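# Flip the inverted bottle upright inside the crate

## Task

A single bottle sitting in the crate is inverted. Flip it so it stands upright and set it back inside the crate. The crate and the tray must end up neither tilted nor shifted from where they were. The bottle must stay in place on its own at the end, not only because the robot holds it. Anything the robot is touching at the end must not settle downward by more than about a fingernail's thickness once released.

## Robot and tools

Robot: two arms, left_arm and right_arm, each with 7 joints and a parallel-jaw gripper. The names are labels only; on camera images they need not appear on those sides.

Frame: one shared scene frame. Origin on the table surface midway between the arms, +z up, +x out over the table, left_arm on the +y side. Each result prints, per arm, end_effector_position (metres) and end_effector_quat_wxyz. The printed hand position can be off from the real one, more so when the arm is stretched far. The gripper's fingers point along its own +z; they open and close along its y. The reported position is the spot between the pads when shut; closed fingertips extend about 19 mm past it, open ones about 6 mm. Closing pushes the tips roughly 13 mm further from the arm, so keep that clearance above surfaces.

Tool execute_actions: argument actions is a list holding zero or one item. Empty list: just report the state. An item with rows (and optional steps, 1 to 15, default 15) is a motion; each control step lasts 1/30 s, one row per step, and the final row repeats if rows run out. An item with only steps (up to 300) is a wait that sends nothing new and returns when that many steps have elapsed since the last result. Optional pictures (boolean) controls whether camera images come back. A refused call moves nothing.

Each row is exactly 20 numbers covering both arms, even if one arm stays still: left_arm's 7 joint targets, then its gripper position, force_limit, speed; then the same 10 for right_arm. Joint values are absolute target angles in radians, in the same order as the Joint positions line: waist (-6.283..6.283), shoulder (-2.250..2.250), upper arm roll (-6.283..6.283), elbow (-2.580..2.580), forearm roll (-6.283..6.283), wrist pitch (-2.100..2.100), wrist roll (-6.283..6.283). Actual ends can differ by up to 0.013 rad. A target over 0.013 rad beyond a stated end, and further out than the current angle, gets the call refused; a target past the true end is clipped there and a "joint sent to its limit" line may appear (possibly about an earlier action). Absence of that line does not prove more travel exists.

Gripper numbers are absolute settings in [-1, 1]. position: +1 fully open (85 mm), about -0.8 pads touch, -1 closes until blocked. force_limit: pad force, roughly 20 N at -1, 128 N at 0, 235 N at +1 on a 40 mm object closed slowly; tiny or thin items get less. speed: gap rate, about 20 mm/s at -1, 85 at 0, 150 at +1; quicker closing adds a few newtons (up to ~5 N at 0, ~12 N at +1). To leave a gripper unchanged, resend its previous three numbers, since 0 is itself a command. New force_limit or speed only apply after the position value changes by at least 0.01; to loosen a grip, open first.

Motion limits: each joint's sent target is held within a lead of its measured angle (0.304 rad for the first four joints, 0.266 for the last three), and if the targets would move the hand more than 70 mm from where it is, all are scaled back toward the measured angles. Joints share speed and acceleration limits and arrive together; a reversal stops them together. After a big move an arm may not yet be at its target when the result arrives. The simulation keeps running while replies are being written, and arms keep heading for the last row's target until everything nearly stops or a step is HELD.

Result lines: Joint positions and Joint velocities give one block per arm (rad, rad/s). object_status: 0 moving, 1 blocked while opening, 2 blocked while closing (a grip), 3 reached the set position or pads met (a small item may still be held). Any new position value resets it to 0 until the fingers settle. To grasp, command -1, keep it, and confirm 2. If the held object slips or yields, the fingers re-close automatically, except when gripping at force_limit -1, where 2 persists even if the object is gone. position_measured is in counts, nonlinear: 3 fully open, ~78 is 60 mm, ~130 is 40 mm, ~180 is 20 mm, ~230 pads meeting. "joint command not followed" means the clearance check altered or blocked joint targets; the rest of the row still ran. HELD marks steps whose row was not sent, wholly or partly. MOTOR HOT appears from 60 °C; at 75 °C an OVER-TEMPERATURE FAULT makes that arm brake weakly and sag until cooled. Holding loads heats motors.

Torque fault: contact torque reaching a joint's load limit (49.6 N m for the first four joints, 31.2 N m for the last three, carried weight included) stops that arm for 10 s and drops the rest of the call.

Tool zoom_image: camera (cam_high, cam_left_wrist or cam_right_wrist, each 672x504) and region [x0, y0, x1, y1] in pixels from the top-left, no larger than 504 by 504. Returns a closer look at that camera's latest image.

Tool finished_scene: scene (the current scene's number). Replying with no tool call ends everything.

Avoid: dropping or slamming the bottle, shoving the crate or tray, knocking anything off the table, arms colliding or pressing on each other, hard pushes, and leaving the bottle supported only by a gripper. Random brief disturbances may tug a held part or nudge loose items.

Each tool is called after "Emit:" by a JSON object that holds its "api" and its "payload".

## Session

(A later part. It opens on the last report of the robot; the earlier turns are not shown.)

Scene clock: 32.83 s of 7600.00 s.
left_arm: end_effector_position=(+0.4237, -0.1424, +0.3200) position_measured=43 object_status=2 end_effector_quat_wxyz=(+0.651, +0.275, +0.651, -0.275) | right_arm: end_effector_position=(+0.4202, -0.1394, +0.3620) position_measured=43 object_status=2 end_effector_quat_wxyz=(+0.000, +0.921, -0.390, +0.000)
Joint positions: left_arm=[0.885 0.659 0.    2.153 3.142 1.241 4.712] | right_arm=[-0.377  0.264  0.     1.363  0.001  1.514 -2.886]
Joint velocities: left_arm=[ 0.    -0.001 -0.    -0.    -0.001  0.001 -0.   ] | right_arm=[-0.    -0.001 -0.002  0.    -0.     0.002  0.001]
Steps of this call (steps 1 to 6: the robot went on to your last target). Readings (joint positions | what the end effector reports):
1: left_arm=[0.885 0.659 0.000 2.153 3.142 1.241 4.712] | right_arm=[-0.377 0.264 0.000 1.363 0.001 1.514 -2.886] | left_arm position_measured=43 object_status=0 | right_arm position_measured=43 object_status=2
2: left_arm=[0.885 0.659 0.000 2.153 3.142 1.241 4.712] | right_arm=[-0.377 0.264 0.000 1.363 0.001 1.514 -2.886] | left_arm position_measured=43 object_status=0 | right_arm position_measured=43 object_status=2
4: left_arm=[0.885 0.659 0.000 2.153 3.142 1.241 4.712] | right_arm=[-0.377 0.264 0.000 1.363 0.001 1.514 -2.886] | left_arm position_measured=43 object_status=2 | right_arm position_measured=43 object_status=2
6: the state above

Emit:
{"api": "execute_actions", "payload": {"actions": [{"rows": [[0.8852,0.6592,0,2.1523,3.1416,1.2407,4.7124,-1,-0.2,-0.6, -0.3773,0.2637,0,1.3635,0,1.5144,-2.886,1,0,0],[0.8852,0.6592,0,2.1523,3.1416,1.2407,4.7124,-1,-0.2,-0.6, -0.3773,0.2637,0,1.3635,0,1.5144,-2.886,1,0,0],[0.8852,0.6592,0,2.1523,3.1416,1.2407,4.7124,-1,-0.2,-0.6, -0.3773,0.2637,0,1.3635,0,1.5144,-2.886,1,0,0],[0.8852,0.6592,0,2.1523,3.1416,1.2407,4.7124,-1,-0.2,-0.6, -0.3773,0.2637,0,1.3635,0,1.5144,-2.886,1,0,0],[0.8852,0.6592,0,2.1523,3.1416,1.2407,4.7124,-1,-0.2,-0.6, -0.3773,0.2637,0,1.3635,0,1.5144,-2.886,1,0,0],[0.8852,0.6592,0,2.1523,3.1416,1.2407,4.7124,-1,-0.2,-0.6, -0.3773,0.2637,0,1.3635,0,1.5144,-2.886,1,0,0],[0.8852,0.6592,0,2.1523,3.1416,1.2407,4.7124,-1,-0.2,-0.6, -0.3773,0.2635,0,1.35,0,1.5281,-2.886,1,0,0],[0.8852,0.6592,0,2.1523,3.1416,1.2407,4.7124,-1,-0.2,-0.6, -0.3773,0.2633,0,1.33,0,1.5483,-2.886,1,0,0],[0.8852,0.6592,0,2.1523,3.1416,1.2407,4.7124,-1,-0.2,-0.6, -0.3773,0.2633,0,1.305,0,1.5733,-2.886,1,0,0],[0.8852,0.6592,0,2.1523,3.1416,1.2407,4.7124,-1,-0.2,-0.6, -0.3773,0.2635,0,1.278,0,1.6001,-2.886,1,0,0],[0.8852,0.6592,0,2.1523,3.1416,1.2407,4.7124,-1,-0.2,-0.6, -0.3773,0.264,0,1.25,0,1.6276,-2.886,1,0,0],[0.8852,0.6592,0,2.1523,3.1416,1.2407,4.7124,-1,-0.2,-0.6, -0.3773,0.2655,0,1.22,0,1.6561,-2.886,1,0,0],[0.8852,0.6592,0,2.1523,3.1416,1.2407,4.7124,-1,-0.2,-0.6, -0.3773,0.2675,0,1.19,0,1.6841,-2.886,1,0,0],[0.8852,0.6592,0,2.1523,3.1416,1.2407,4.7124,-1,-0.2,-0.6, -0.3773,0.27,0,1.16,0,1.7116,-2.886,1,0,0],[0.8852,0.6592,0,2.1523,3.1416,1.2407,4.7124,-1,-0.2,-0.6, -0.3773,0.273,0,1.13,0,1.7386,-2.886,1,0,0]], "steps": 15}], "pictures": false}}

Emit:
{"api": "execute_actions", "payload": {"actions": [{"rows": [[0.8852,0.6592,0,2.1523,3.1416,1.2407,4.7124,-1,-0.2,-0.6, -0.3773,0.2885,0,1.018,0,1.8351,-2.886,1,0,0],[0.8852,0.6592,0,2.1523,3.1416,1.2407,4.7124,-1,-0.2,-0.6, -0.3773,0.2885,0,1.018,0,1.8351,-2.886,1,0,0],[0.8852,0.6592,0,2.1523,3.1416,1.2407,1.5708,-1,-0.2,-0.6, -0.3773,0.2885,0,1.018,0,1.8351,-2.886,1,0,0],[0.8852,0.6592,0,2.1523,3.1416,1.2407,1.5708,-1,-0.2,-0.6, -0.3773,0.2885,0,1.018,0,1.8351,-2.886,1,0,0],[0.8852,0.6592,0,2.1523,3.1416,1.2407,1.5708,-1,-0.2,-0.6, -0.3773,0.2885,0,1.018,0,1.8351,-2.886,1,0,0],[0.8852,0.6592,0,2.1523,3.1416,1.2407,1.5708,-1,-0.2,-0.6, -0.3773,0.2885,0,1.018,0,1.8351,-2.886,0.3,0,0]], "steps": 15}], "pictures": false}}

Emit:
{"api": "execute_actions", "payload": {"actions": [{"steps": 72}]}}

Scene clock: 37.60 s of 7600.00 s.
left_arm: end_effector_position=(+0.4238, -0.1424, +0.3200) position_measured=43 object_status=2 end_effector_quat_wxyz=(+0.651, +0.275, +0.651, -0.275) | right_arm: end_effector_position=(+0.4205, -0.1387, +0.4063) position_measured=3 object_status=0 end_effector_quat_wxyz=(-0.000, +0.921, -0.389, +0.000)
Joint positions: left_arm=[0.885 0.659 0.    2.152 3.142 1.241 4.712] | right_arm=[-0.377  0.266 -0.     1.219 -0.     1.655 -2.886]
Joint velocities: left_arm=[ 0.001 -0.001 -0.     0.    -0.    -0.     0.   ] | right_arm=[-0.001  0.028  0.001 -0.774  0.001  0.728  0.   ]
Steps of this call (steps 1 to 15: the robot went on to your last target; steps 16 to 90: nothing new was sent; then 1.27 s passed at rest; steps 91 to 105: all 15 steps of this action). Readings (joint positions | what the end effector reports):
91: left_arm=[0.885 0.659 0.000 2.153 3.142 1.241 4.712] | right_arm=[-0.377 0.264 0.000 1.363 0.001 1.514 -2.886] | left_arm position_measured=43 object_status=2 | right_arm position_measured=43 object_status=0
92: left_arm=[0.885 0.659 0.000 2.152 3.142 1.241 4.712] | right_arm=[-0.377 0.264 0.000 1.364 0.001 1.514 -2.886] | left_arm position_measured=43 object_status=2 | right_arm position_measured=42 object_status=0
94: left_arm=[0.885 0.660 -0.000 2.153 3.142 1.240 4.712] | right_arm=[-0.377 0.263 0.000 1.363 0.000 1.514 -2.886] | left_arm position_measured=43 object_status=2 | right_arm position_measured=31 object_status=0
98: left_arm=[0.885 0.660 -0.000 2.153 3.142 1.241 4.712] | right_arm=[-0.377 0.264 -0.000 1.357 -0.000 1.520 -2.886] | left_arm position_measured=43 object_status=2 | right_arm position_measured=7 object_status=0
105: the state above

Scene clock: 38.10 s of 7600.00 s.
left_arm: end_effector_position=(+0.4238, -0.1424, +0.3200) position_measured=43 object_status=2 end_effector_quat_wxyz=(+0.695, +0.406, +0.579, -0.132) | right_arm: end_effector_position=(+0.4195, -0.1393, +0.4592) position_measured=59 object_status=0 end_effector_quat_wxyz=(-0.000, +0.921, -0.389, +0.000)
Joint positions: left_arm=[ 0.885  0.659 -0.     2.152  3.142  1.241  4.288] | right_arm=[-0.377  0.288 -0.     1.018 -0.     1.835 -2.886]
Joint velocities: left_arm=[-0.     0.001  0.     0.     0.001  0.002 -1.216] | right_arm=[-0.     0.005 -0.001 -0.002 -0.001  0.     0.   ]
Steps of this call (steps 1 to 15: all 15 steps of this action). Readings (joint positions | what the end effector reports):
1: left_arm=[0.885 0.659 0.000 2.152 3.142 1.241 4.712] | right_arm=[-0.377 0.267 -0.000 1.192 -0.000 1.681 -2.886] | left_arm position_measured=43 object_status=2 | right_arm position_measured=3 object_status=0
2: left_arm=[0.885 0.659 -0.000 2.152 3.142 1.241 4.712] | right_arm=[-0.377 0.270 -0.000 1.160 -0.000 1.710 -2.886] | left_arm position_measured=43 object_status=2 | right_arm position_measured=3 object_status=0
4: left_arm=[0.885 0.659 0.000 2.152 3.142 1.241 4.702] | right_arm=[-0.377 0.276 0.000 1.095 0.000 1.767 -2.886] | left_arm position_measured=43 object_status=2 | right_arm position_measured=3 object_status=3
8: left_arm=[0.885 0.659 0.000 2.152 3.142 1.241 4.572] | right_arm=[-0.377 0.285 0.000 1.025 0.000 1.830 -2.886] | left_arm position_measured=43 object_status=2 | right_arm position_measured=9 object_status=0
15: the state above

Scene clock: 40.50 s of 7600.00 s.
left_arm: end_effector_position=(+0.4238, -0.1424, +0.3200) position_measured=43 object_status=2 end_effector_quat_wxyz=(+0.275, +0.651, -0.275, +0.651) | right_arm: end_effector_position=(+0.4196, -0.1392, +0.4590) position_measured=91 object_status=3 end_effector_quat_wxyz=(+0.000, +0.921, -0.389, -0.000)
Joint positions: left_arm=[ 0.885  0.659 -0.     2.152  3.142  1.241  1.571] | right_arm=[-0.377  0.289  0.     1.018  0.     1.835 -2.886]
Joint velocities: left_arm=[-0.    -0.    -0.001  0.    -0.001 -0.001  0.   ] | right_arm=[ 0.    -0.    -0.002 -0.     0.001 -0.     0.   ]
Steps of this call (steps 1 to 72: the robot went on to your last target). Readings (joint positions | what the end effector reports):
1: left_arm=[0.885 0.659 -0.000 2.152 3.142 1.241 4.247] | right_arm=[-0.377 0.288 -0.000 1.018 -0.000 1.835 -2.886] | left_arm position_measured=43 object_status=2 | right_arm position_measured=66 object_status=0
2: left_arm=[0.885 0.659 -0.000 2.152 3.142 1.241 4.207] | right_arm=[-0.377 0.288 -0.000 1.018 -0.000 1.835 -2.886] | left_arm position_measured=43 object_status=2 | right_arm position_measured=74 object_status=0
4: left_arm=[0.885 0.659 -0.000 2.152 3.142 1.241 4.125] | right_arm=[-0.377 0.288 -0.000 1.018 -0.000 1.835 -2.886] | left_arm position_measured=43 object_status=2 | right_arm position_measured=86 object_status=0
8: left_arm=[0.885 0.659 -0.000 2.152 3.142 1.241 3.963] | right_arm=[-0.377 0.288 -0.000 1.018 0.000 1.835 -2.886] | left_arm position_measured=43 object_status=2 | right_arm position_measured=91 object_status=0
72: the state above

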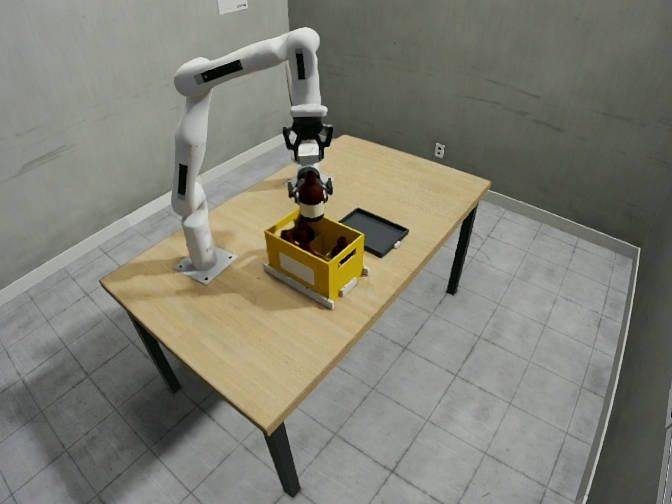

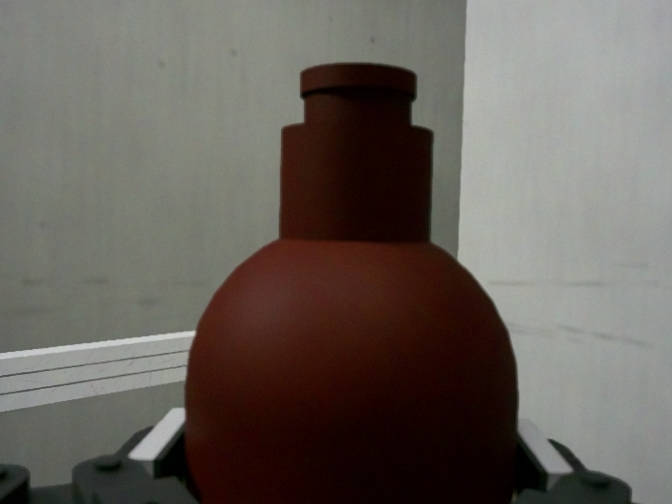

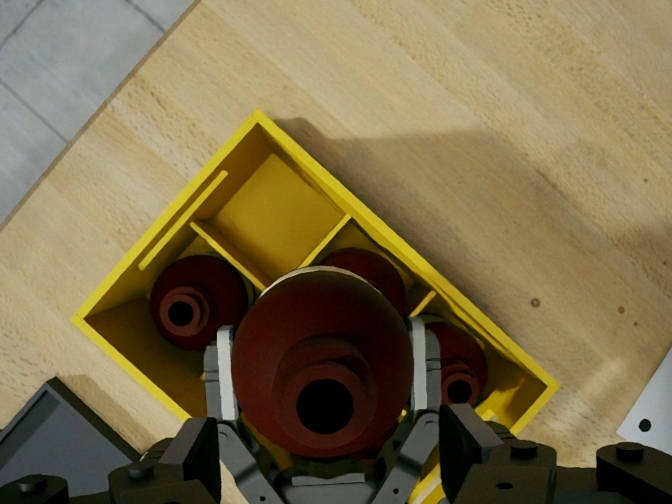

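Emit:
{"api": "execute_actions", "payload": {"actions": [{"rows": [[0.8852,0.6592,0,2.1523,3.1416,1.2407,1.5708,-1,-0.2,-0.6, -0.376,0.285,0,1.04,0,1.8166,-2.884,0.3,0,0],[0.8852,0.6592,0,2.1523,3.1416,1.2407,1.5708,-1,-0.2,-0.6, -0.3749,0.281,0,1.068,0,1.7926,-2.884,0.3,0,0],[0.8852,0.6592,0,2.1523,3.1416,1.2407,1.5708,-1,-0.2,-0.6, -0.3749,0.277,0,1.096,0,1.7686,-2.884,0.3,0,0],[0.8852,0.6592,0,2.1523,3.1416,1.2407,1.5708,-1,-0.2,-0.6, -0.3749,0.2735,0,1.124,0,1.7441,-2.884,0.3,0,0],[0.8852,0.6592,0,2.1523,3.1416,1.2407,1.5708,-1,-0.2,-0.6, -0.3749,0.2702,0,1.152,0,1.7194,-2.884,0.3,0,0],[0.8852,0.6592,0,2.1523,3.1416,1.2407,1.5708,-1,-0.2,-0.6, -0.3749,0.2675,0,1.178,0,1.6961,-2.884,0.3,0,0],[0.8852,0.6592,0,2.1523,3.1416,1.2407,1.5708,-1,-0.2,-0.6, -0.3749,0.2655,0,1.202,0,1.6741,-2.884,0.3,0,0],[0.8852,0.6592,0,2.1523,3.1416,1.2407,1.5708,-1,-0.2,-0.6, -0.3749,0.264,0,1.225,0,1.6526,-2.884,0.3,0,0],[0.8852,0.6592,0,2.1523,3.1416,1.2407,1.5708,-1,-0.2,-0.6, -0.3749,0.2628,0,1.246,0,1.6328,-2.884,0.3,0,0],[0.8852,0.6592,0,2.1523,3.1416,1.2407,1.5708,-1,-0.2,-0.6, -0.3749,0.262,0,1.264,0,1.6156,-2.884,0.3,0,0]], "steps": 15}], "pictures": false}}

Emit:
{"api": "execute_actions", "payload": {"actions": [{"steps": 5}]}}

Scene clock: 44.47 s of 7600.00 s.
left_arm: end_effector_position=(+0.4238, -0.1424, +0.3200) position_measured=43 object_status=2 end_effector_quat_wxyz=(+0.275, +0.651, -0.275, +0.651) | right_arm: end_effector_position=(+0.4205, -0.1399, +0.3939) position_measured=91 object_status=3 end_effector_quat_wxyz=(+0.000, +0.921, -0.390, -0.000)
Joint positions: left_arm=[ 0.885  0.659 -0.     2.152  3.142  1.241  1.571] | right_arm=[-0.375  0.264 -0.     1.261 -0.     1.617 -2.884]
Joint velocities: left_arm=[ 0.    -0.    -0.001  0.     0.     0.001  0.   ] | right_arm=[-0.001  0.     0.001  0.046 -0.    -0.041  0.001]
Steps of this call (steps 1 to 30: the robot went on to your last target; steps 31 to 90: nothing new was sent; then 0.47 s passed at rest; steps 91 to 105: all 15 steps of this action). Readings (joint positions | what the end effector reports):
91: left_arm=[0.885 0.659 -0.000 2.152 3.142 1.241 1.571] | right_arm=[-0.377 0.288 -0.000 1.019 -0.000 1.834 -2.886] | left_arm position_measured=43 object_status=2 | right_arm position_measured=91 object_status=3
92: left_arm=[0.885 0.659 -0.000 2.152 3.142 1.241 1.571] | right_arm=[-0.377 0.287 -0.000 1.025 -0.000 1.830 -2.886] | left_arm position_measured=43 object_status=2 | right_arm position_measured=91 object_status=3
94: left_arm=[0.885 0.659 0.000 2.152 3.142 1.241 1.571] | right_arm=[-0.376 0.281 -0.000 1.052 0.000 1.808 -2.884] | left_arm position_measured=43 object_status=2 | right_arm position_measured=91 object_status=3
98: left_arm=[0.885 0.659 -0.000 2.152 3.142 1.241 1.571] | right_arm=[-0.375 0.270 0.000 1.146 0.000 1.724 -2.884] | left_arm position_measured=43 object_status=2 | right_arm position_measured=91 object_status=3
105: the state above

Scene clock: 44.63 s of 7600.00 s.
left_arm: end_effector_position=(+0.4238, -0.1424, +0.3200) position_measured=43 object_status=2 end_effector_quat_wxyz=(+0.275, +0.651, -0.275, +0.651) | right_arm: end_effector_position=(+0.4200, -0.1401, +0.3938) position_measured=91 object_status=3 end_effector_quat_wxyz=(+0.000, +0.921, -0.390, -0.000)
Joint positions: left_arm=[0.885 0.659 0.    2.152 3.142 1.241 1.571] | right_arm=[-0.375  0.263  0.     1.264  0.     1.616 -2.884]
Joint velocities: left_arm=[-0.    -0.     0.     0.     0.002  0.001  0.   ] | right_arm=[-0.    -0.006 -0.001  0.003 -0.001  0.001  0.001]
Steps of this call (steps 1 to 5: the robot went on to your last target). Readings (joint positions | what the end effector reports):
1: left_arm=[0.885 0.659 0.000 2.152 3.142 1.241 1.571] | right_arm=[-0.375 0.264 -0.000 1.263 -0.000 1.616 -2.884] | left_arm position_measured=43 object_status=2 | right_arm position_measured=91 object_status=3
2: left_arm=[0.885 0.659 0.000 2.152 3.142 1.241 1.571] | right_arm=[-0.375 0.264 -0.000 1.263 -0.000 1.616 -2.884] | left_arm position_measured=43 object_status=2 | right_arm position_measured=91 object_status=3
4: left_arm=[0.885 0.659 0.000 2.152 3.142 1.241 1.571] | right_arm=[-0.375 0.263 -0.000 1.264 0.000 1.616 -2.884] | left_arm position_measured=43 object_status=2 | right_arm position_measured=91 object_status=3
5: the state above

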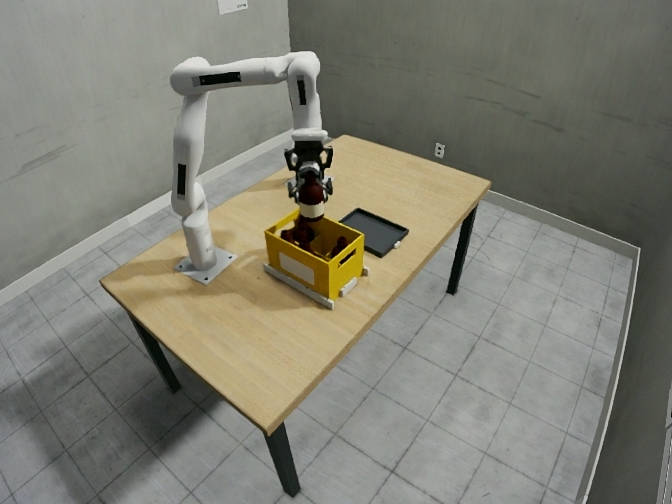

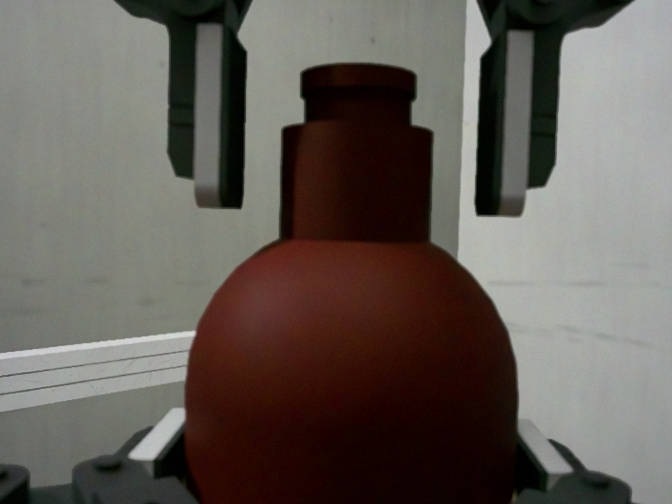

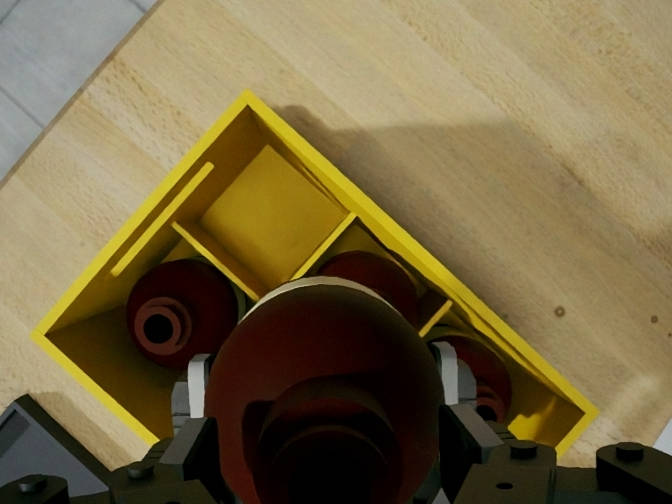

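Emit:
{"api": "execute_actions", "payload": {"actions": [{"rows": [[0.8852,0.6592,0,2.1523,3.1416,1.2407,1.5708,-1,-0.2,-0.6,-0.3756,0.264,0,1.2613,0,1.6163,-2.884,0.3,0,0],[0.8852,0.6592,0,2.1523,3.1416,1.2407,1.5708,-1,-0.2,-0.6,-0.3756,0.264,0,1.2613,0,1.6163,-2.884,0.3,0,0],[0.8852,0.6592,0,2.1523,3.1416,1.2407,1.5708,-1,-0.2,-0.6,-0.3756,0.264,0,1.2613,0,1.6163,-2.884,0.3,0,0],[0.8852,0.6592,0,2.1523,3.1416,1.2407,1.5708,-1,-0.2,-0.6,-0.3756,0.264,0,1.2613,0,1.6163,-2.884,-1,-0.2,-0.4]], "steps": 15}], "pictures": false}}

Emit:
{"api": "execute_actions", "payload": {"actions": [{"steps": 12}]}}

Scene clock: 49.20 s of 7600.00 s.
left_arm: end_effector_position=(+0.4238, -0.1424, +0.3200) position_measured=43 object_status=2 end_effector_quat_wxyz=(+0.275, +0.651, -0.275, +0.651) | right_arm: end_effector_position=(+0.4205, -0.1395, +0.3940) position_measured=140 object_status=0 end_effector_quat_wxyz=(+0.000, +0.921, -0.389, -0.000)
Joint positions: left_arm=[0.885 0.659 0.    2.152 3.142 1.241 1.571] | right_arm=[-0.376  0.264 -0.     1.261 -0.     1.616 -2.884]
Joint velocities: left_arm=[ 0.     0.001 -0.    -0.    -0.002  0.001  0.   ] | right_arm=[-0.    -0.001 -0.     0.    -0.    -0.     0.001]
Steps of this call (steps 1 to 15: the robot went on to your last target; steps 16 to 90: nothing new was sent; then 1.07 s passed at rest; steps 91 to 105: all 15 steps of this action). Readings (joint positions | what the end effector reports):
91: left_arm=[0.885 0.659 0.000 2.152 3.142 1.241 1.571] | right_arm=[-0.375 0.263 0.000 1.263 0.000 1.616 -2.884] | left_arm position_measured=43 object_status=2 | right_arm position_measured=91 object_status=3
92: left_arm=[0.885 0.659 0.000 2.152 3.142 1.241 1.571] | right_arm=[-0.376 0.264 0.000 1.262 0.000 1.616 -2.884] | left_arm position_measured=43 object_status=2 | right_arm position_measured=91 object_status=3
94: left_arm=[0.885 0.659 0.000 2.152 3.142 1.241 1.571] | right_arm=[-0.376 0.264 -0.000 1.261 -0.000 1.616 -2.884] | left_arm position_measured=43 object_status=2 | right_arm position_measured=91 object_status=0
98: left_arm=[0.885 0.659 0.000 2.152 3.142 1.241 1.571] | right_arm=[-0.376 0.264 0.000 1.261 0.000 1.616 -2.884] | left_arm position_measured=43 object_status=2 | right_arm position_measured=104 object_status=0
105: the state above

Scene clock: 49.60 s of 7600.00 s.
left_arm: end_effector_position=(+0.4238, -0.1424, +0.3198) position_measured=43 object_status=2 end_effector_quat_wxyz=(+0.275, +0.651, -0.275, +0.651) | right_arm: end_effector_position=(+0.4204, -0.1396, +0.3940) position_measured=150 object_status=2 end_effector_quat_wxyz=(+0.000, +0.921, -0.389, -0.000)
Joint positions: left_arm=[ 0.885  0.659 -0.     2.152  3.142  1.241  1.571] | right_arm=[-0.376  0.264  0.     1.261  0.     1.616 -2.884]
Joint velocities: left_arm=[-0. -0.  0. -0. -0. -0. -0.] | right_arm=[ 0.    -0.001  0.     0.     0.001 -0.001 -0.001]
Steps of this call (steps 1 to 12: the robot went on to your last target). Readings (joint positions | what the end effector reports):
1: left_arm=[0.885 0.659 -0.000 2.152 3.142 1.241 1.571] | right_arm=[-0.376 0.264 0.000 1.261 0.000 1.616 -2.884] | left_arm position_measured=43 object_status=2 | right_arm position_measured=145 object_status=0
2: left_arm=[0.885 0.659 -0.000 2.152 3.142 1.240 1.571] | right_arm=[-0.376 0.264 -0.000 1.261 0.000 1.616 -2.884] | left_arm position_measured=43 object_status=2 | right_arm position_measured=149 object_status=0
4: left_arm=[0.885 0.659 -0.000 2.152 3.142 1.240 1.571] | right_arm=[-0.376 0.264 -0.000 1.261 0.000 1.616 -2.884] | left_arm position_measured=43 object_status=2 | right_arm position_measured=150 object_status=0
8: left_arm=[0.885 0.659 -0.000 2.152 3.142 1.241 1.571] | right_arm=[-0.376 0.264 0.000 1.261 0.000 1.616 -2.884] | left_arm position_measured=43 object_status=2 | right_arm position_measured=150 object_status=2
12: the state above

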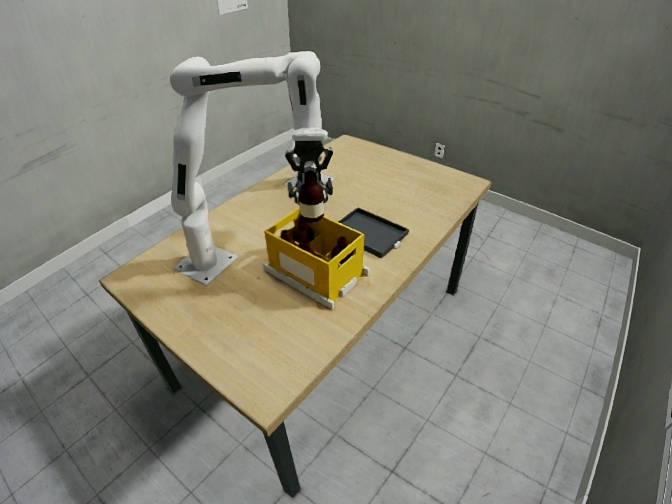

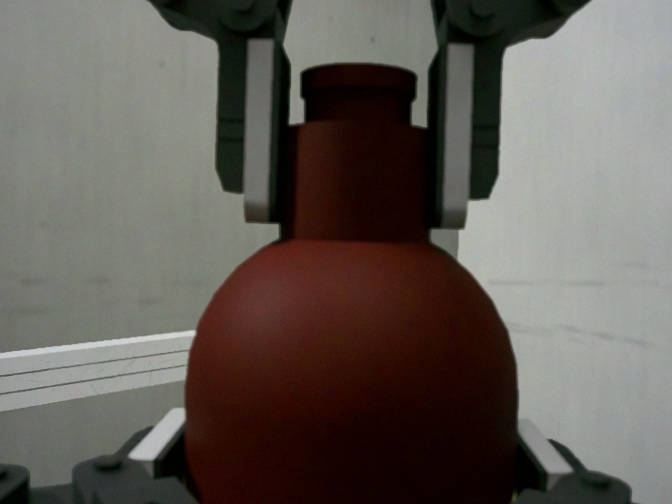

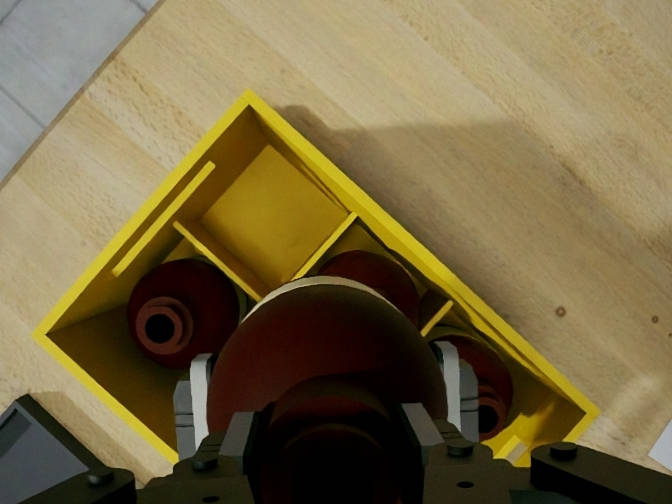

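Gripped. Open left then retreat.

Emit:
{"api": "execute_actions", "payload": {"actions": [{"rows": [[0.8852,0.6592,0,2.1523,3.1416,1.2407,1.5708,1,0,0,-0.3756,0.264,0,1.2613,0,1.6163,-2.884,-1,-0.2,-0.4],[0.8852,0.6592,0,2.1523,3.1416,1.2407,1.5708,1,0,0,-0.3756,0.264,0,1.2613,0,1.6163,-2.884,-1,-0.2,-0.4],[0.8852,0.6592,0,2.1523,3.1416,1.2407,1.5708,1,0,0,-0.3756,0.264,0,1.2613,0,1.6163,-2.884,-1,-0.2,-0.4],[0.8852,0.6592,0,2.1523,3.1416,1.2407,1.5708,1,0,0,-0.3756,0.264,0,1.2613,0,1.6163,-2.884,-1,-0.2,-0.4],[0.8852,0.6592,0,2.1523,3.1416,1.2407,1.5708,1,0,0,-0.3756,0.264,0,1.2613,0,1.6163,-2.884,-1,-0.2,-0.4],[0.8852,0.6592,0,2.1523,3.1416,1.2407,1.5708,1,0,0,-0.3756,0.264,0,1.2613,0,1.6163,-2.884,-1,-0.2,-0.4],[0.8852,0.6592,0,2.1523,3.1416,1.2407,1.5708,1,0,0,-0.3756,0.264,0,1.2613,0,1.6163,-2.884,-1,-0.2,-0.4],[0.8852,0.6592,0,2.1523,3.1416,1.2407,1.5708,1,0,0,-0.3756,0.264,0,1.2613,0,1.6163,-2.884,-1,-0.2,-0.4],[0.8852,0.6592,0,2.1523,3.1416,1.2407,1.5708,1,0,0,-0.3756,0.264,0,1.2613,0,1.6163,-2.884,-1,-0.2,-0.4],[0.8852,0.6550,0,2.1680,3.1416,1.2522,1.5708,1,0,0,-0.3756,0.264,0,1.2613,0,1.6163,-2.884,-1,-0.2,-0.4],[0.8852,0.6490,0,2.1900,3.1416,1.2682,1.5708,1,0,0,-0.3756,0.264,0,1.2613,0,1.6163,-2.884,-1,-0.2,-0.4],[0.8852,0.6420,0,2.2170,3.1416,1.2882,1.5708,1,0,0,-0.3756,0.264,0,1.2613,0,1.6163,-2.884,-1,-0.2,-0.4],[0.8852,0.6350,0,2.2450,3.1416,1.3092,1.5708,1,0,0,-0.3756,0.264,0,1.2613,0,1.6163,-2.884,-1,-0.2,-0.4],[0.8852,0.6280,0,2.2730,3.1416,1.3302,1.5708,1,0,0,-0.3756,0.264,0,1.2613,0,1.6163,-2.884,-1,-0.2,-0.4],[0.8852,0.6158,0,2.3287,3.1416,1.3737,1.5708,1,0,0,-0.3756,0.264,0,1.2613,0,1.6163,-2.884,-1,-0.2,-0.4]], "steps": 15}], "pictures": false}}

Emit:
{"api": "execute_actions", "payload": {"actions": [{"rows": [[0.8852,0.6158,0,2.3287,3.1416,1.3737,1.5708,1,0,0,-0.3756,0.264,0,1.2613,0,1.6163,-2.884,-1,-0.2,-0.4],[0.8852,0.6110,0,2.3560,3.1416,1.3962,1.5708,1,0,0,-0.3756,0.264,0,1.2613,0,1.6163,-2.884,-1,-0.2,-0.4],[0.8852,0.6065,0,2.3830,3.1416,1.4187,1.5708,1,0,0,-0.3756,0.264,0,1.2613,0,1.6163,-2.884,-1,-0.2,-0.4],[0.8852,0.6020,0,2.4100,3.1416,1.4412,1.5708,1,0,0,-0.3756,0.264,0,1.2613,0,1.6163,-2.884,-1,-0.2,-0.4],[0.8852,0.5985,0,2.4360,3.1416,1.4637,1.5708,1,0,0,-0.3756,0.264,0,1.2613,0,1.6163,-2.95,-1,-0.2,-0.4],[0.8852,0.5955,0,2.4620,3.1416,1.4867,1.5708,1,0,0,-0.3756,0.264,0,1.2613,0,1.6163,-3.1,-1,-0.2,-0.4],[0.8852,0.5928,0,2.4867,3.1416,1.5087,1.5708,1,0,0,-0.3756,0.264,0,1.2613,0,1.6163,-3.8145,-1,-0.2,-0.4],[0.8852,0.5928,0,2.4867,3.1416,1.5087,1.5708,1,0,0,-0.3756,0.264,0,1.2613,0,1.6163,-3.8145,-1,-0.2,-0.4],[0.8852,0.5928,0,2.4867,3.1416,1.5087,1.5708,1,0,0,-0.3756,0.264,0,1.2613,0,1.6163,-3.8145,-1,-0.2,-0.4],[0.8852,0.5928,0,2.4867,3.1416,1.5087,1.5708,1,0,0,-0.3756,0.264,0,1.2613,0,1.6163,-3.8145,-1,-0.2,-0.4],[0.8852,0.5928,0,2.4867,3.1416,1.5087,1.5708,1,0,0,-0.3756,0.264,0,1.2613,0,1.6163,-3.8145,-1,-0.2,-0.4]], "steps": 11}], "pictures": false}}

Scene clock: 54.80 s of 7600.00 s.
left_arm: end_effector_position=(+0.4076, -0.1256, +0.3208) position_measured=3 object_status=0 end_effector_quat_wxyz=(+0.275, +0.651, -0.275, +0.652) | right_arm: end_effector_position=(+0.4205, -0.1395, +0.3940) position_measured=150 object_status=2 end_effector_quat_wxyz=(+0.000, +0.921, -0.389, -0.000)
Joint positions: left_arm=[ 0.885  0.638 -0.     2.228  3.142  1.296  1.571] | right_arm=[-0.376  0.264  0.     1.261 -0.     1.616 -2.884]
Joint velocities: left_arm=[-0.001 -0.177  0.     0.733  0.     0.549  0.   ] | right_arm=[-0.001 -0.001 -0.001  0.    -0.002  0.001  0.   ]
Steps of this call (steps 1 to 15: the robot went on to your last target; steps 16 to 90: nothing new was sent; then 1.70 s passed at rest; steps 91 to 105: all 15 steps of this action). Readings (joint positions | what the end effector reports):
91: left_arm=[0.885 0.659 -0.000 2.152 3.142 1.241 1.571] | right_arm=[-0.376 0.264 -0.000 1.261 0.000 1.616 -2.884] | left_arm position_measured=43 object_status=0 | right_arm position_measured=150 object_status=2
92: left_arm=[0.885 0.659 -0.000 2.152 3.142 1.241 1.571] | right_arm=[-0.376 0.264 -0.000 1.261 -0.000 1.617 -2.884] | left_arm position_measured=42 object_status=0 | right_arm position_measured=150 object_status=2
94: left_arm=[0.885 0.659 -0.000 2.152 3.142 1.242 1.571] | right_arm=[-0.376 0.265 -0.000 1.262 -0.000 1.616 -2.884] | left_arm position_measured=31 object_status=0 | right_arm position_measured=150 object_status=2
98: left_arm=[0.885 0.659 0.000 2.152 3.142 1.241 1.571] | right_arm=[-0.376 0.264 0.000 1.262 0.000 1.616 -2.884] | left_arm position_measured=7 object_status=0 | right_arm position_measured=150 object_status=2
105: the state above

Scene clock: 55.17 s of 7600.00 s.
left_arm: end_effector_position=(+0.3525, -0.0691, +0.3194) position_measured=3 object_status=3 end_effector_quat_wxyz=(+0.275, +0.652, -0.275, +0.651) | right_arm: end_effector_position=(+0.4205, -0.1395, +0.3940) position_measured=150 object_status=2 end_effector_quat_wxyz=(+0.000, +0.882, -0.471, -0.000)
Joint positions: left_arm=[0.885 0.595 0.    2.478 3.142 1.502 1.571] | right_arm=[-0.376  0.264 -0.     1.261  0.     1.616 -3.065]
Joint velocities: left_arm=[ 0.001 -0.031  0.     0.254  0.001  0.224 -0.   ] | right_arm=[ 0.    -0.     0.002  0.    -0.002 -0.003 -1.215]
Steps of this call (steps 1 to 11: all 11 steps of this action). Readings (joint positions | what the end effector reports):
1: left_arm=[0.885 0.632 -0.000 2.253 3.142 1.316 1.571] | right_arm=[-0.376 0.264 -0.000 1.261 0.000 1.616 -2.884] | left_arm position_measured=3 object_status=0 | right_arm position_measured=150 object_status=2
2: left_arm=[0.885 0.627 -0.000 2.278 3.142 1.335 1.571] | right_arm=[-0.376 0.264 0.000 1.261 -0.000 1.616 -2.884] | left_arm position_measured=3 object_status=0 | right_arm position_measured=150 object_status=2
4: left_arm=[0.885 0.617 0.000 2.328 3.142 1.374 1.571] | right_arm=[-0.376 0.264 0.000 1.261 -0.000 1.616 -2.884] | left_arm position_measured=3 object_status=3 | right_arm position_measured=150 object_status=2
8: left_arm=[0.885 0.601 0.000 2.429 3.142 1.459 1.571] | right_arm=[-0.376 0.264 -0.000 1.261 -0.000 1.616 -2.945] | left_arm position_measured=3 object_status=3 | right_arm position_measured=150 object_status=2
11: the state above

Emit:
{"api": "execute_actions", "payload": {"actions": [{"rows": [[0.3,0.5928,0,2.4867,3.1416,1.5087,1.5708,1,0,0,-0.3756,0.264,0,1.2613,0,1.6163,-3.818,-1,-0.2,-0.4],[0.3,0.5928,0,2.4867,3.1416,1.5087,1.5708,1,0,0,-0.3756,0.264,0,1.2613,0,1.6163,-3.818,-1,-0.2,-0.4],[0.3,0.5928,0,2.4867,3.1416,1.5087,1.5708,1,0,0,-0.3756,0.264,0,1.2613,0,1.6163,-3.818,-1,-0.2,-0.4],[0.3,0.5928,0,2.4867,3.1416,1.5087,1.5708,1,0,0,-0.3756,0.264,0,1.2613,0,1.6163,-3.818,-1,-0.2,-0.4],[0.3,0.5928,0,2.4867,3.1416,1.5087,1.5708,1,0,0,-0.3756,0.264,0,1.2613,0,1.6163,-3.818,-1,-0.2,-0.4],[0.3,0.5928,0,2.4867,3.1416,1.5087,1.5708,1,0,0,-0.3756,0.264,0,1.2613,0,1.6163,-3.818,-1,-0.2,-0.4],[0.3,0.5928,0,2.4867,3.1416,1.5087,1.5708,1,0,0,-0.3756,0.264,0,1.2613,0,1.6163,-3.818,-1,-0.2,-0.4],[0.3,0.5928,0,2.4867,3.1416,1.5087,1.5708,1,0,0,-0.3756,0.264,0,1.2613,0,1.6163,-3.818,-1,-0.2,-0.4],[0.3,0.5928,0,2.4867,3.1416,1.5087,1.5708,1,0,0,-0.3756,0.264,0,1.2613,0,1.6163,-3.818,-1,-0.2,-0.4],[0.3,0.5928,0,2.4867,3.1416,1.5087,1.5708,1,0,0,-0.3756,0.264,0,1.2613,0,1.6163,-3.818,-1,-0.2,-0.4],[0.3,0.5928,0,2.4867,3.1416,1.5087,1.5708,1,0,0,-0.3756,0.264,0,1.2613,0,1.6163,-3.818,-1,-0.2,-0.4],[0.3,0.5928,0,2.4867,3.1416,1.5087,1.5708,1,0,0,-0.3756,0.264,0,1.2613,0,1.6163,-3.818,-1,-0.2,-0.4],[0.3,0.5928,0,2.4867,3.1416,1.5087,1.5708,1,0,0,-0.3756,0.264,0,1.2613,0,1.6163,-3.818,-1,-0.2,-0.4],[0.3,0.5928,0,2.4867,3.1416,1.5087,1.5708,1,0,0,-0.3756,0.264,0,1.2613,0,1.6163,-3.818,-1,-0.2,-0.4],[0.3,0.5928,0,2.4867,3.1416,1.5087,1.5708,1,0,0,-0.5135,0.3024,0,1.3167,0,1.5225,-3.818,-1,-0.2,-0.4]], "steps": 15}], "pictures": false}}

Emit:
{"api": "execute_actions", "payload": {"actions": [{"steps": 20}]}}

Scene clock: 59.60 s of 7600.00 s.
left_arm: end_effector_position=(+0.4722, +0.0865, +0.3201) position_measured=3 object_status=3 end_effector_quat_wxyz=(+0.159, +0.689, -0.159, +0.689) | right_arm: end_effector_position=(+0.4203, -0.1391, +0.3937) position_measured=150 object_status=2 end_effector_quat_wxyz=(-0.000, -0.648, +0.762, -0.000)
Joint positions: left_arm=[0.537 0.593 0.    2.486 3.141 1.509 1.571] | right_arm=[-0.377  0.264  0.     1.262  0.     1.616 -3.818]
Joint velocities: left_arm=[-0.861  0.001 -0.002 -0.001  0.002  0.001 -0.   ] | right_arm=[-0.123  0.019  0.031  0.03   0.028 -0.045  0.   ]
Steps of this call (steps 1 to 45: the robot went on to your last target; steps 46 to 110: nothing new was sent; then 0.27 s passed at rest; steps 111 to 125: all 15 steps of this action). Readings (joint positions | what the end effector reports):
111: left_arm=[0.884 0.593 0.000 2.487 3.141 1.509 1.571] | right_arm=[-0.376 0.264 0.000 1.261 0.000 1.616 -3.815] | left_arm position_measured=3 object_status=3 | right_arm position_measured=150 object_status=2
112: left_arm=[0.876 0.593 0.001 2.487 3.141 1.509 1.571] | right_arm=[-0.376 0.264 -0.000 1.261 0.000 1.616 -3.817] | left_arm position_measured=3 object_status=3 | right_arm position_measured=150 object_status=2
114: left_arm=[0.846 0.593 0.002 2.487 3.140 1.509 1.571] | right_arm=[-0.376 0.264 0.000 1.261 -0.000 1.616 -3.818] | left_arm position_measured=3 object_status=3 | right_arm position_measured=150 object_status=2
118: left_arm=[0.737 0.593 0.001 2.486 3.141 1.509 1.571] | right_arm=[-0.376 0.264 -0.000 1.261 0.000 1.616 -3.818] | left_arm position_measured=3 object_status=3 | right_arm position_measured=150 object_status=2
125: the state above

Scene clock: 60.27 s of 7600.00 s.
left_arm: end_effector_position=(+0.5213, +0.2111, +0.3200) position_measured=3 object_status=3 end_effector_quat_wxyz=(+0.076, +0.703, -0.076, +0.703) | right_arm: end_effector_position=(+0.4036, -0.0796, +0.3600) position_measured=150 object_status=2 end_effector_quat_wxyz=(+0.000, -0.698, +0.716, +0.000)
Joint positions: left_arm=[ 0.301  0.593 -0.     2.487  3.142  1.509  1.571] | right_arm=[-0.513  0.302 -0.     1.317 -0.     1.522 -3.818]
Joint velocities: left_arm=[-0.007  0.     0.001 -0.     0.003 -0.001 -0.   ] | right_arm=[-0.004 -0.001  0.    -0.     0.     0.001 -0.001]
Steps of this call (steps 1 to 20: the robot went on to your last target). Readings (joint positions | what the end effector reports):
1: left_arm=[0.508 0.593 0.000 2.486 3.141 1.509 1.571] | right_arm=[-0.384 0.266 0.002 1.264 0.001 1.613 -3.818] | left_arm position_measured=3 object_status=3 | right_arm position_measured=150 object_status=2
2: left_arm=[0.480 0.593 0.000 2.486 3.141 1.509 1.571] | right_arm=[-0.397 0.269 0.002 1.268 0.002 1.606 -3.818] | left_arm position_measured=3 object_status=3 | right_arm position_measured=150 object_status=2
4: left_arm=[0.422 0.593 0.000 2.486 3.141 1.509 1.571] | right_arm=[-0.438 0.279 0.003 1.283 0.002 1.580 -3.818] | left_arm position_measured=3 object_status=3 | right_arm position_measured=150 object_status=2
8: left_arm=[0.329 0.593 -0.001 2.486 3.143 1.509 1.571] | right_arm=[-0.503 0.300 -0.003 1.313 -0.002 1.527 -3.818] | left_arm position_measured=3 object_status=3 | right_arm position_measured=150 object_status=2
20: the state above

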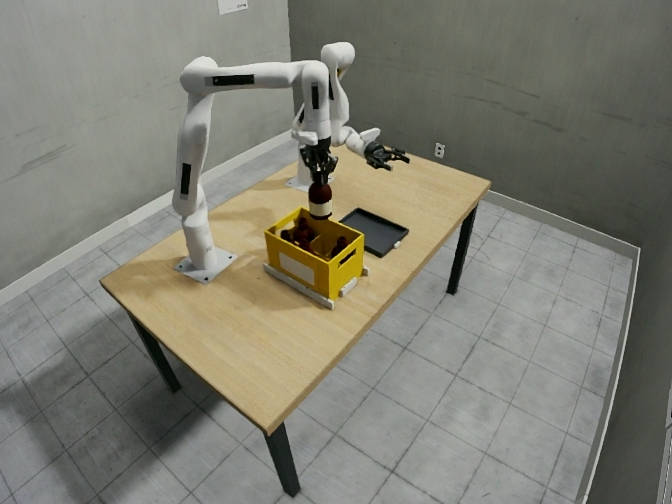

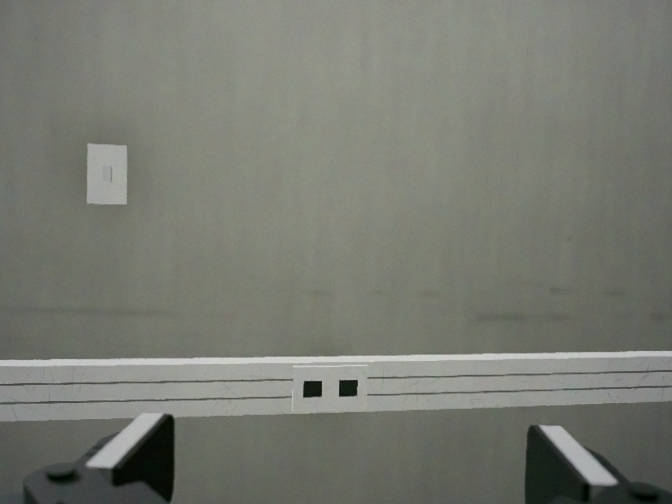

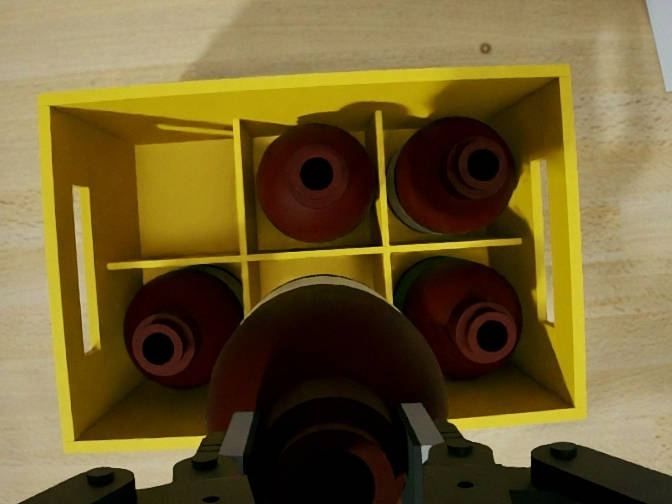

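Emit:
{"api": "execute_actions", "payload": {"actions": [{"rows": [[0.3,0.5928,0,2.4867,3.1416,1.5087,1.5708,1,0,0,-0.5116,0.306,0,1.3275,0,1.5081,-3.816,-1,-0.2,-0.4],[0.3,0.5928,0,2.4867,3.1416,1.5087,1.5708,1,0,0,-0.5116,0.3073,0,1.348,0,1.4863,-3.816,-1,-0.2,-0.4],[0.3,0.5928,0,2.4867,3.1416,1.5087,1.5708,1,0,0,-0.5116,0.3092,0,1.3708,0,1.4616,-3.816,-1,-0.2,-0.4],[0.3,0.5928,0,2.4867,3.1416,1.5087,1.5708,1,0,0,-0.5116,0.3122,0,1.3986,0,1.4308,-3.816,-1,-0.2,-0.4],[0.3,0.5928,0,2.4867,3.1416,1.5087,1.5708,1,0,0,-0.5116,0.3159,0,1.4256,0,1.4001,-3.816,-1,-0.2,-0.4],[0.3,0.5928,0,2.4867,3.1416,1.5087,1.5708,1,0,0,-0.5116,0.3203,0,1.4517,0,1.3696,-3.816,-1,-0.2,-0.4],[0.3,0.5928,0,2.4867,3.1416,1.5087,1.5708,1,0,0,-0.5116,0.3254,0,1.477,0,1.3392,-3.816,-1,-0.2,-0.4],[0.3,0.5928,0,2.4867,3.1416,1.5087,1.5708,1,0,0,-0.5116,0.3312,0,1.5014,0,1.309,-3.816,-1,-0.2,-0.4],[0.3,0.5928,0,2.4867,3.1416,1.5087,1.5708,1,0,0,-0.5116,0.3377,0,1.525,0,1.2789,-3.816,-1,-0.2,-0.4],[0.3,0.5928,0,2.4867,3.1416,1.5087,1.5708,1,0,0,-0.5116,0.3449,0,1.5478,0,1.2489,-3.816,-1,-0.2,-0.4],[0.3,0.5928,0,2.4867,3.1416,1.5087,1.5708,1,0,0,-0.5116,0.3527,0,1.5698,0,1.2191,-3.816,-1,-0.2,-0.4],[0.3,0.5928,0,2.4867,3.1416,1.5087,1.5708,1,0,0,-0.5116,0.3569,0,1.5806,0,1.2041,-3.816,-1,-0.2,-0.4],[0.3,0.5928,0,2.4867,3.1416,1.5087,1.5708,1,0,0,-0.5116,0.3612,0,1.5911,0,1.1893,-3.816,-1,-0.2,-0.4]], "steps": 15}]}}

Scene clock: 65.83 s of 7600.00 s.
left_arm: end_effector_position=(+0.5214, +0.2115, +0.3200) position_measured=3 object_status=3 end_effector_quat_wxyz=(+0.076, +0.703, -0.076, +0.703) | right_arm: end_effector_position=(+0.4053, -0.0792, +0.2563) position_measured=150 object_status=2 end_effector_quat_wxyz=(-0.000, -0.698, +0.716, +0.000)
Joint positions: left_arm=[0.3   0.593 0.    2.487 3.142 1.509 1.571] | right_arm=[-0.512  0.357 -0.     1.576 -0.     1.209 -3.816]
Joint velocities: left_arm=[ 0.     0.    -0.    -0.    -0.     0.002 -0.   ] | right_arm=[-0.     0.121 -0.001  0.357  0.002 -0.477 -0.001]
Steps of this call (steps 1 to 15: the robot went on to your last target; steps 16 to 90: nothing new was sent; then 2.07 s passed at rest; steps 91 to 105: all 15 steps of this action). Readings (joint positions | what the end effector reports):
91: left_arm=[0.300 0.593 0.000 2.487 3.142 1.509 1.571] | right_arm=[-0.513 0.303 -0.000 1.318 -0.000 1.521 -3.818] | left_arm position_measured=3 object_status=3 | right_arm position_measured=150 object_status=2
92: left_arm=[0.300 0.593 0.000 2.487 3.142 1.509 1.571] | right_arm=[-0.512 0.304 -0.000 1.323 -0.000 1.515 -3.817] | left_arm position_measured=3 object_status=3 | right_arm position_measured=150 object_status=2
94: left_arm=[0.300 0.593 0.000 2.487 3.142 1.509 1.571] | right_arm=[-0.512 0.306 0.000 1.348 0.000 1.486 -3.816] | left_arm position_measured=3 object_status=3 | right_arm position_measured=150 object_status=2
98: left_arm=[0.300 0.593 0.000 2.487 3.142 1.509 1.571] | right_arm=[-0.512 0.317 0.000 1.430 0.000 1.394 -3.816] | left_arm position_measured=3 object_status=3 | right_arm position_measured=150 object_status=2
105: the state above

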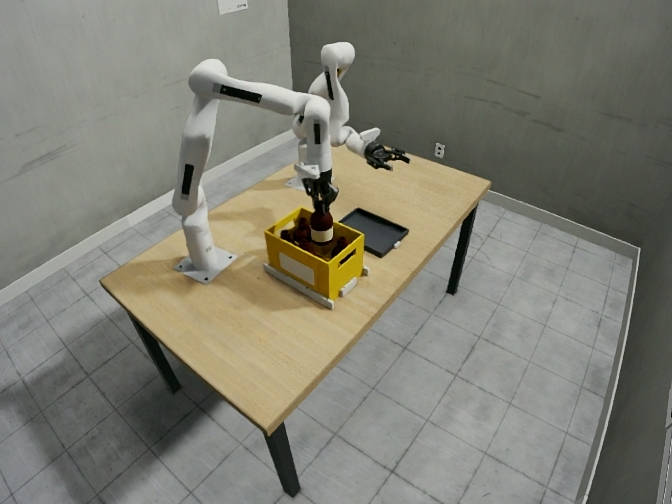

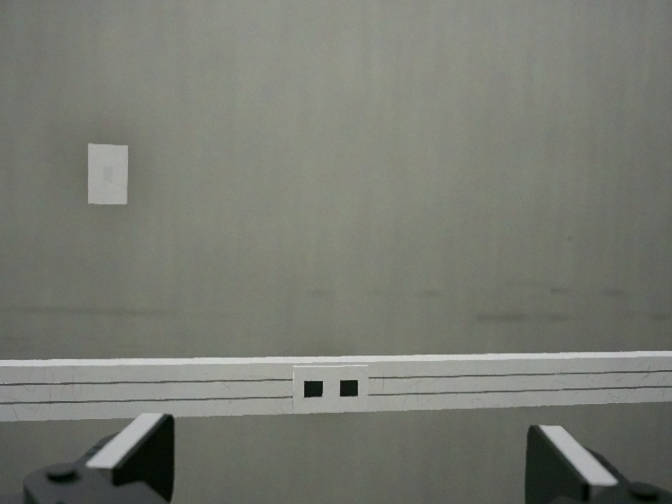

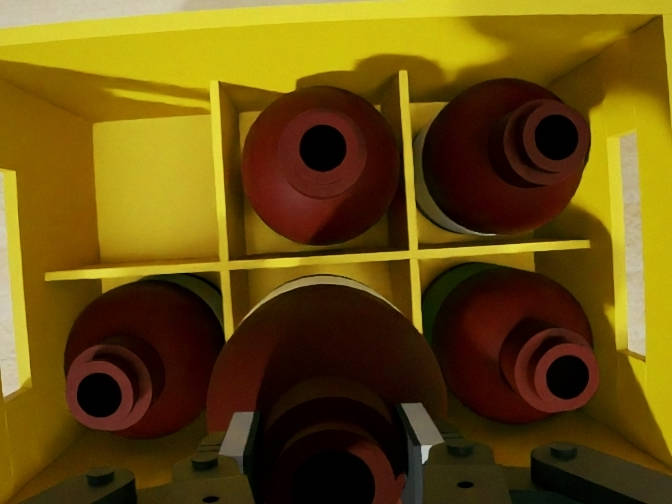

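Emit:
{"api": "execute_actions", "payload": {"actions": [{"rows": [[0.3,0.5928,0,2.4867,3.1416,1.5087,1.5708,1,0,0,-0.5116,0.3648,0,1.5994,0,1.1774,-3.816,-1,-0.2,-0.4],[0.3,0.5928,0,2.4867,3.1416,1.5087,1.5708,1,0,0,-0.5116,0.3695,0,1.6096,0,1.1625,-3.816,-1,-0.2,-0.4],[0.3,0.5928,0,2.4867,3.1416,1.5087,1.5708,1,0,0,-0.5116,0.3752,0,1.6216,0,1.1448,-3.816,-1,-0.2,-0.4],[0.3,0.5928,0,2.4867,3.1416,1.5087,1.5708,1,0,0,-0.5116,0.3812,0,1.6333,0,1.1271,-3.816,-1,-0.2,-0.4],[0.3,0.5928,0,2.4867,3.1416,1.5087,1.5708,1,0,0,-0.5116,0.3886,0,1.6467,0,1.1063,-3.816,-1,-0.2,-0.4],[0.3,0.5928,0,2.4867,3.1416,1.5087,1.5708,1,0,0,-0.5116,0.3962,0,1.6597,0,1.0857,-3.816,-1,-0.2,-0.4],[0.3,0.5928,0,2.4867,3.1416,1.5087,1.5708,1,0,0,-0.5116,0.4041,0,1.6724,0,1.0651,-3.816,-1,-0.2,-0.4],[0.3,0.5928,0,2.4867,3.1416,1.5087,1.5708,1,0,0,-0.5116,0.4135,0,1.6864,0,1.0417,-3.816,-1,-0.2,-0.4],[0.3,0.5928,0,2.4867,3.1416,1.5087,1.5708,1,0,0,-0.5116,0.4234,0,1.7,0,1.0182,-3.816,-1,-0.2,-0.4],[0.3,0.5928,0,2.4867,3.1416,1.5087,1.5708,1,0,0,-0.5116,0.4323,0,1.7114,0,0.9979,-3.816,-1,-0.2,-0.4],[0.3,0.5928,0,2.4867,3.1416,1.5087,1.5708,1,0,0,-0.5116,0.4416,0,1.7225,0,0.9775,-3.816,-1,-0.2,-0.4],[0.3,0.5928,0,2.4867,3.1416,1.5087,1.5708,1,0,0,-0.5116,0.4497,0,1.7318,0,0.9601,-3.816,-1,-0.2,-0.4],[0.3,0.5928,0,2.4867,3.1416,1.5087,1.5708,1,0,0,-0.5116,0.4582,0,1.7408,0,0.9426,-3.816,-1,-0.2,-0.4],[0.3,0.5928,0,2.4867,3.1416,1.5087,1.5708,1,0,0,-0.5116,0.4639,0,1.7466,0,0.9311,-3.816,-1,-0.2,-0.4],[0.3,0.5928,0,2.4867,3.1416,1.5087,1.5708,1,0,0,-0.5116,0.4697,0,1.7523,0,0.9196,-3.816,-1,-0.2,-0.4]], "steps": 15}], "pictures": false}}

Emit:
{"api": "execute_actions", "payload": {"actions": [{"rows": [[0.3,0.5928,0,2.4867,3.1416,1.5087,1.5708,1,0,0,-0.5116,0.4712,0,1.7537,0,0.9167,-3.816,-1,-0.2,-0.4],[0.3,0.5928,0,2.4867,3.1416,1.5087,1.5708,1,0,0,-0.5116,0.4727,0,1.7551,0,0.9138,-3.816,-1,-0.2,-0.4],[0.3,0.5928,0,2.4867,3.1416,1.5087,1.5708,1,0,0,-0.5116,0.4742,0,1.7565,0,0.9109,-3.816,-1,-0.2,-0.4],[0.3,0.5928,0,2.4867,3.1416,1.5087,1.5708,1,0,0,-0.5116,0.4757,0,1.7579,0,0.908,-3.816,-1,-0.2,-0.4],[0.3,0.5928,0,2.4867,3.1416,1.5087,1.5708,1,0,0,-0.5116,0.4772,0,1.7593,0,0.9051,-3.816,-1,-0.2,-0.4],[0.3,0.5928,0,2.4867,3.1416,1.5087,1.5708,1,0,0,-0.5116,0.4787,0,1.7607,0,0.9022,-3.816,-1,-0.2,-0.4],[0.3,0.5928,0,2.4867,3.1416,1.5087,1.5708,1,0,0,-0.5116,0.4802,0,1.7621,0,0.8993,-3.816,-1,-0.2,-0.4],[0.3,0.5928,0,2.4867,3.1416,1.5087,1.5708,1,0,0,-0.5116,0.4817,0,1.7635,0,0.8964,-3.816,-1,-0.2,-0.4],[0.3,0.5928,0,2.4867,3.1416,1.5087,1.5708,1,0,0,-0.5116,0.4832,0,1.7648,0,0.8936,-3.816,-1,-0.2,-0.4],[0.3,0.5928,0,2.4867,3.1416,1.5087,1.5708,1,0,0,-0.5116,0.4848,0,1.7661,0,0.8907,-3.816,-1,-0.2,-0.4]], "steps": 15}]}}

Scene clock: 71.73 s of 7600.00 s.
left_arm: end_effector_position=(+0.5214, +0.2115, +0.3200) position_measured=3 object_status=3 end_effector_quat_wxyz=(+0.076, +0.703, -0.076, +0.703) | right_arm: end_effector_position=(+0.4050, -0.0794, +0.1665) position_measured=150 object_status=2 end_effector_quat_wxyz=(-0.000, -0.698, +0.716, +0.000)
Joint positions: left_arm=[0.3   0.593 0.    2.487 3.142 1.509 1.571] | right_arm=[-0.512  0.458 -0.     1.74  -0.     0.944 -3.816]
Joint velocities: left_arm=[ 0.    -0.001  0.     0.    -0.     0.001  0.   ] | right_arm=[-0.     0.221  0.001  0.246 -0.001 -0.475  0.001]
Steps of this call (steps 1 to 30: the robot went on to your last target; steps 31 to 90: nothing new was sent; then 2.40 s passed at rest; steps 91 to 105: all 15 steps of this action). Readings (joint positions | what the end effector reports):
91: left_arm=[0.300 0.593 0.000 2.487 3.142 1.509 1.571] | right_arm=[-0.512 0.362 0.000 1.592 0.000 1.188 -3.816] | left_arm position_measured=3 object_status=3 | right_arm position_measured=150 object_status=2
92: left_arm=[0.300 0.593 0.000 2.487 3.142 1.509 1.571] | right_arm=[-0.512 0.364 0.000 1.597 0.000 1.181 -3.816] | left_arm position_measured=3 object_status=3 | right_arm position_measured=150 object_status=2
94: left_arm=[0.300 0.593 0.000 2.487 3.142 1.509 1.571] | right_arm=[-0.512 0.372 0.000 1.613 0.000 1.157 -3.816] | left_arm position_measured=3 object_status=3 | right_arm position_measured=150 object_status=2
98: left_arm=[0.300 0.593 0.000 2.487 3.142 1.509 1.571] | right_arm=[-0.512 0.397 0.000 1.659 0.000 1.087 -3.816] | left_arm position_measured=3 object_status=3 | right_arm position_measured=150 object_status=2
105: the state above

Scene clock: 72.23 s of 7600.00 s.
left_arm: end_effector_position=(+0.5214, +0.2115, +0.3200) position_measured=3 object_status=3 end_effector_quat_wxyz=(+0.076, +0.703, -0.076, +0.703) | right_arm: end_effector_position=(+0.4050, -0.0794, +0.1482) position_measured=150 object_status=2 end_effector_quat_wxyz=(+0.000, -0.698, +0.716, -0.000)
Joint positions: left_arm=[0.3   0.593 0.    2.487 3.142 1.509 1.571] | right_arm=[-0.512  0.485 -0.     1.766 -0.     0.891 -3.816]
Joint velocities: left_arm=[-0.    -0.     0.    -0.     0.     0.002 -0.   ] | right_arm=[ 0.     0.007 -0.     0.     0.001 -0.001  0.001]
Steps of this call (steps 1 to 15: all 15 steps of this action). Readings (joint positions | what the end effector reports):
1: left_arm=[0.300 0.593 0.000 2.487 3.142 1.509 1.571] | right_arm=[-0.512 0.464 -0.000 1.747 -0.000 0.930 -3.816] | left_arm position_measured=3 object_status=3 | right_arm position_measured=150 object_status=2
2: left_arm=[0.300 0.593 0.000 2.487 3.142 1.509 1.571] | right_arm=[-0.512 0.469 -0.000 1.752 -0.000 0.921 -3.816] | left_arm position_measured=3 object_status=3 | right_arm position_measured=150 object_status=2
4: left_arm=[0.300 0.593 0.000 2.487 3.142 1.509 1.571] | right_arm=[-0.512 0.473 -0.000 1.756 -0.000 0.912 -3.816] | left_arm position_measured=3 object_status=3 | right_arm position_measured=150 object_status=2
8: left_arm=[0.300 0.593 0.000 2.487 3.142 1.509 1.571] | right_arm=[-0.512 0.480 0.000 1.762 0.000 0.900 -3.816] | left_arm position_measured=3 object_status=3 | right_arm position_measured=150 object_status=2
15: the state above

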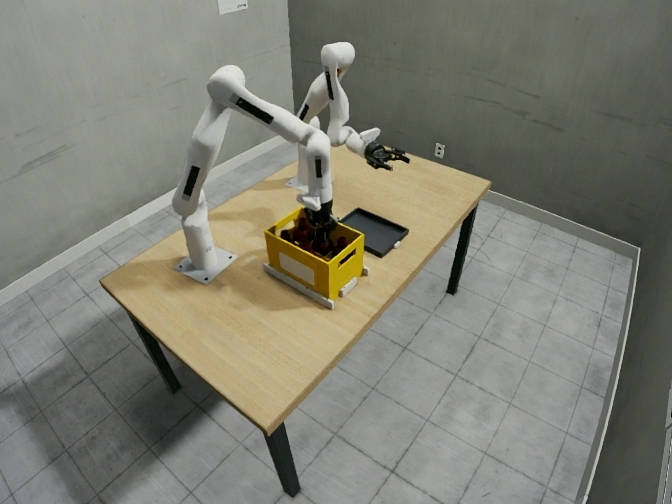

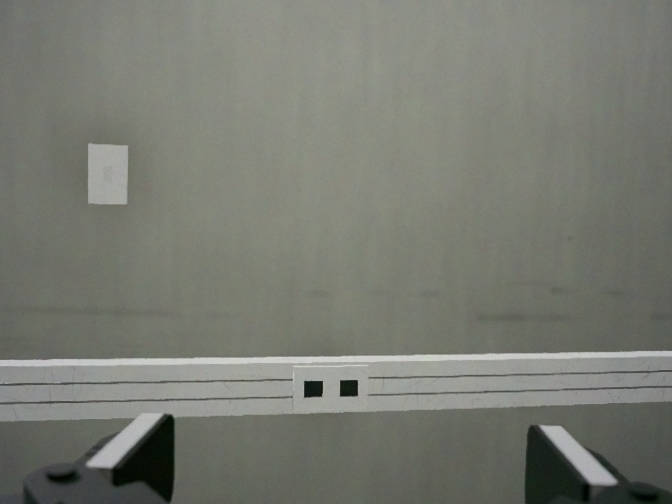

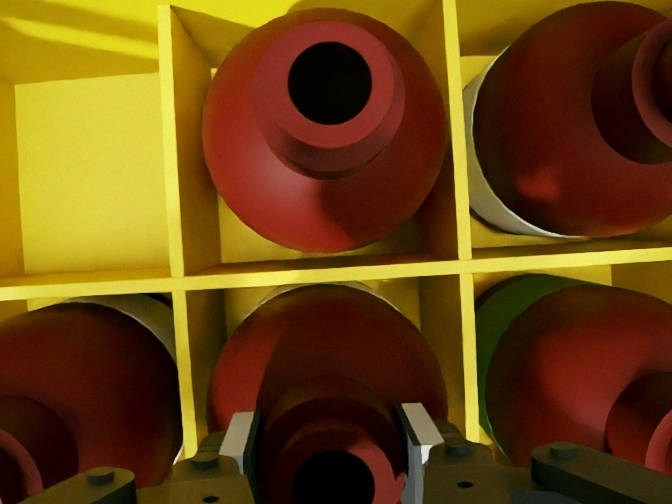

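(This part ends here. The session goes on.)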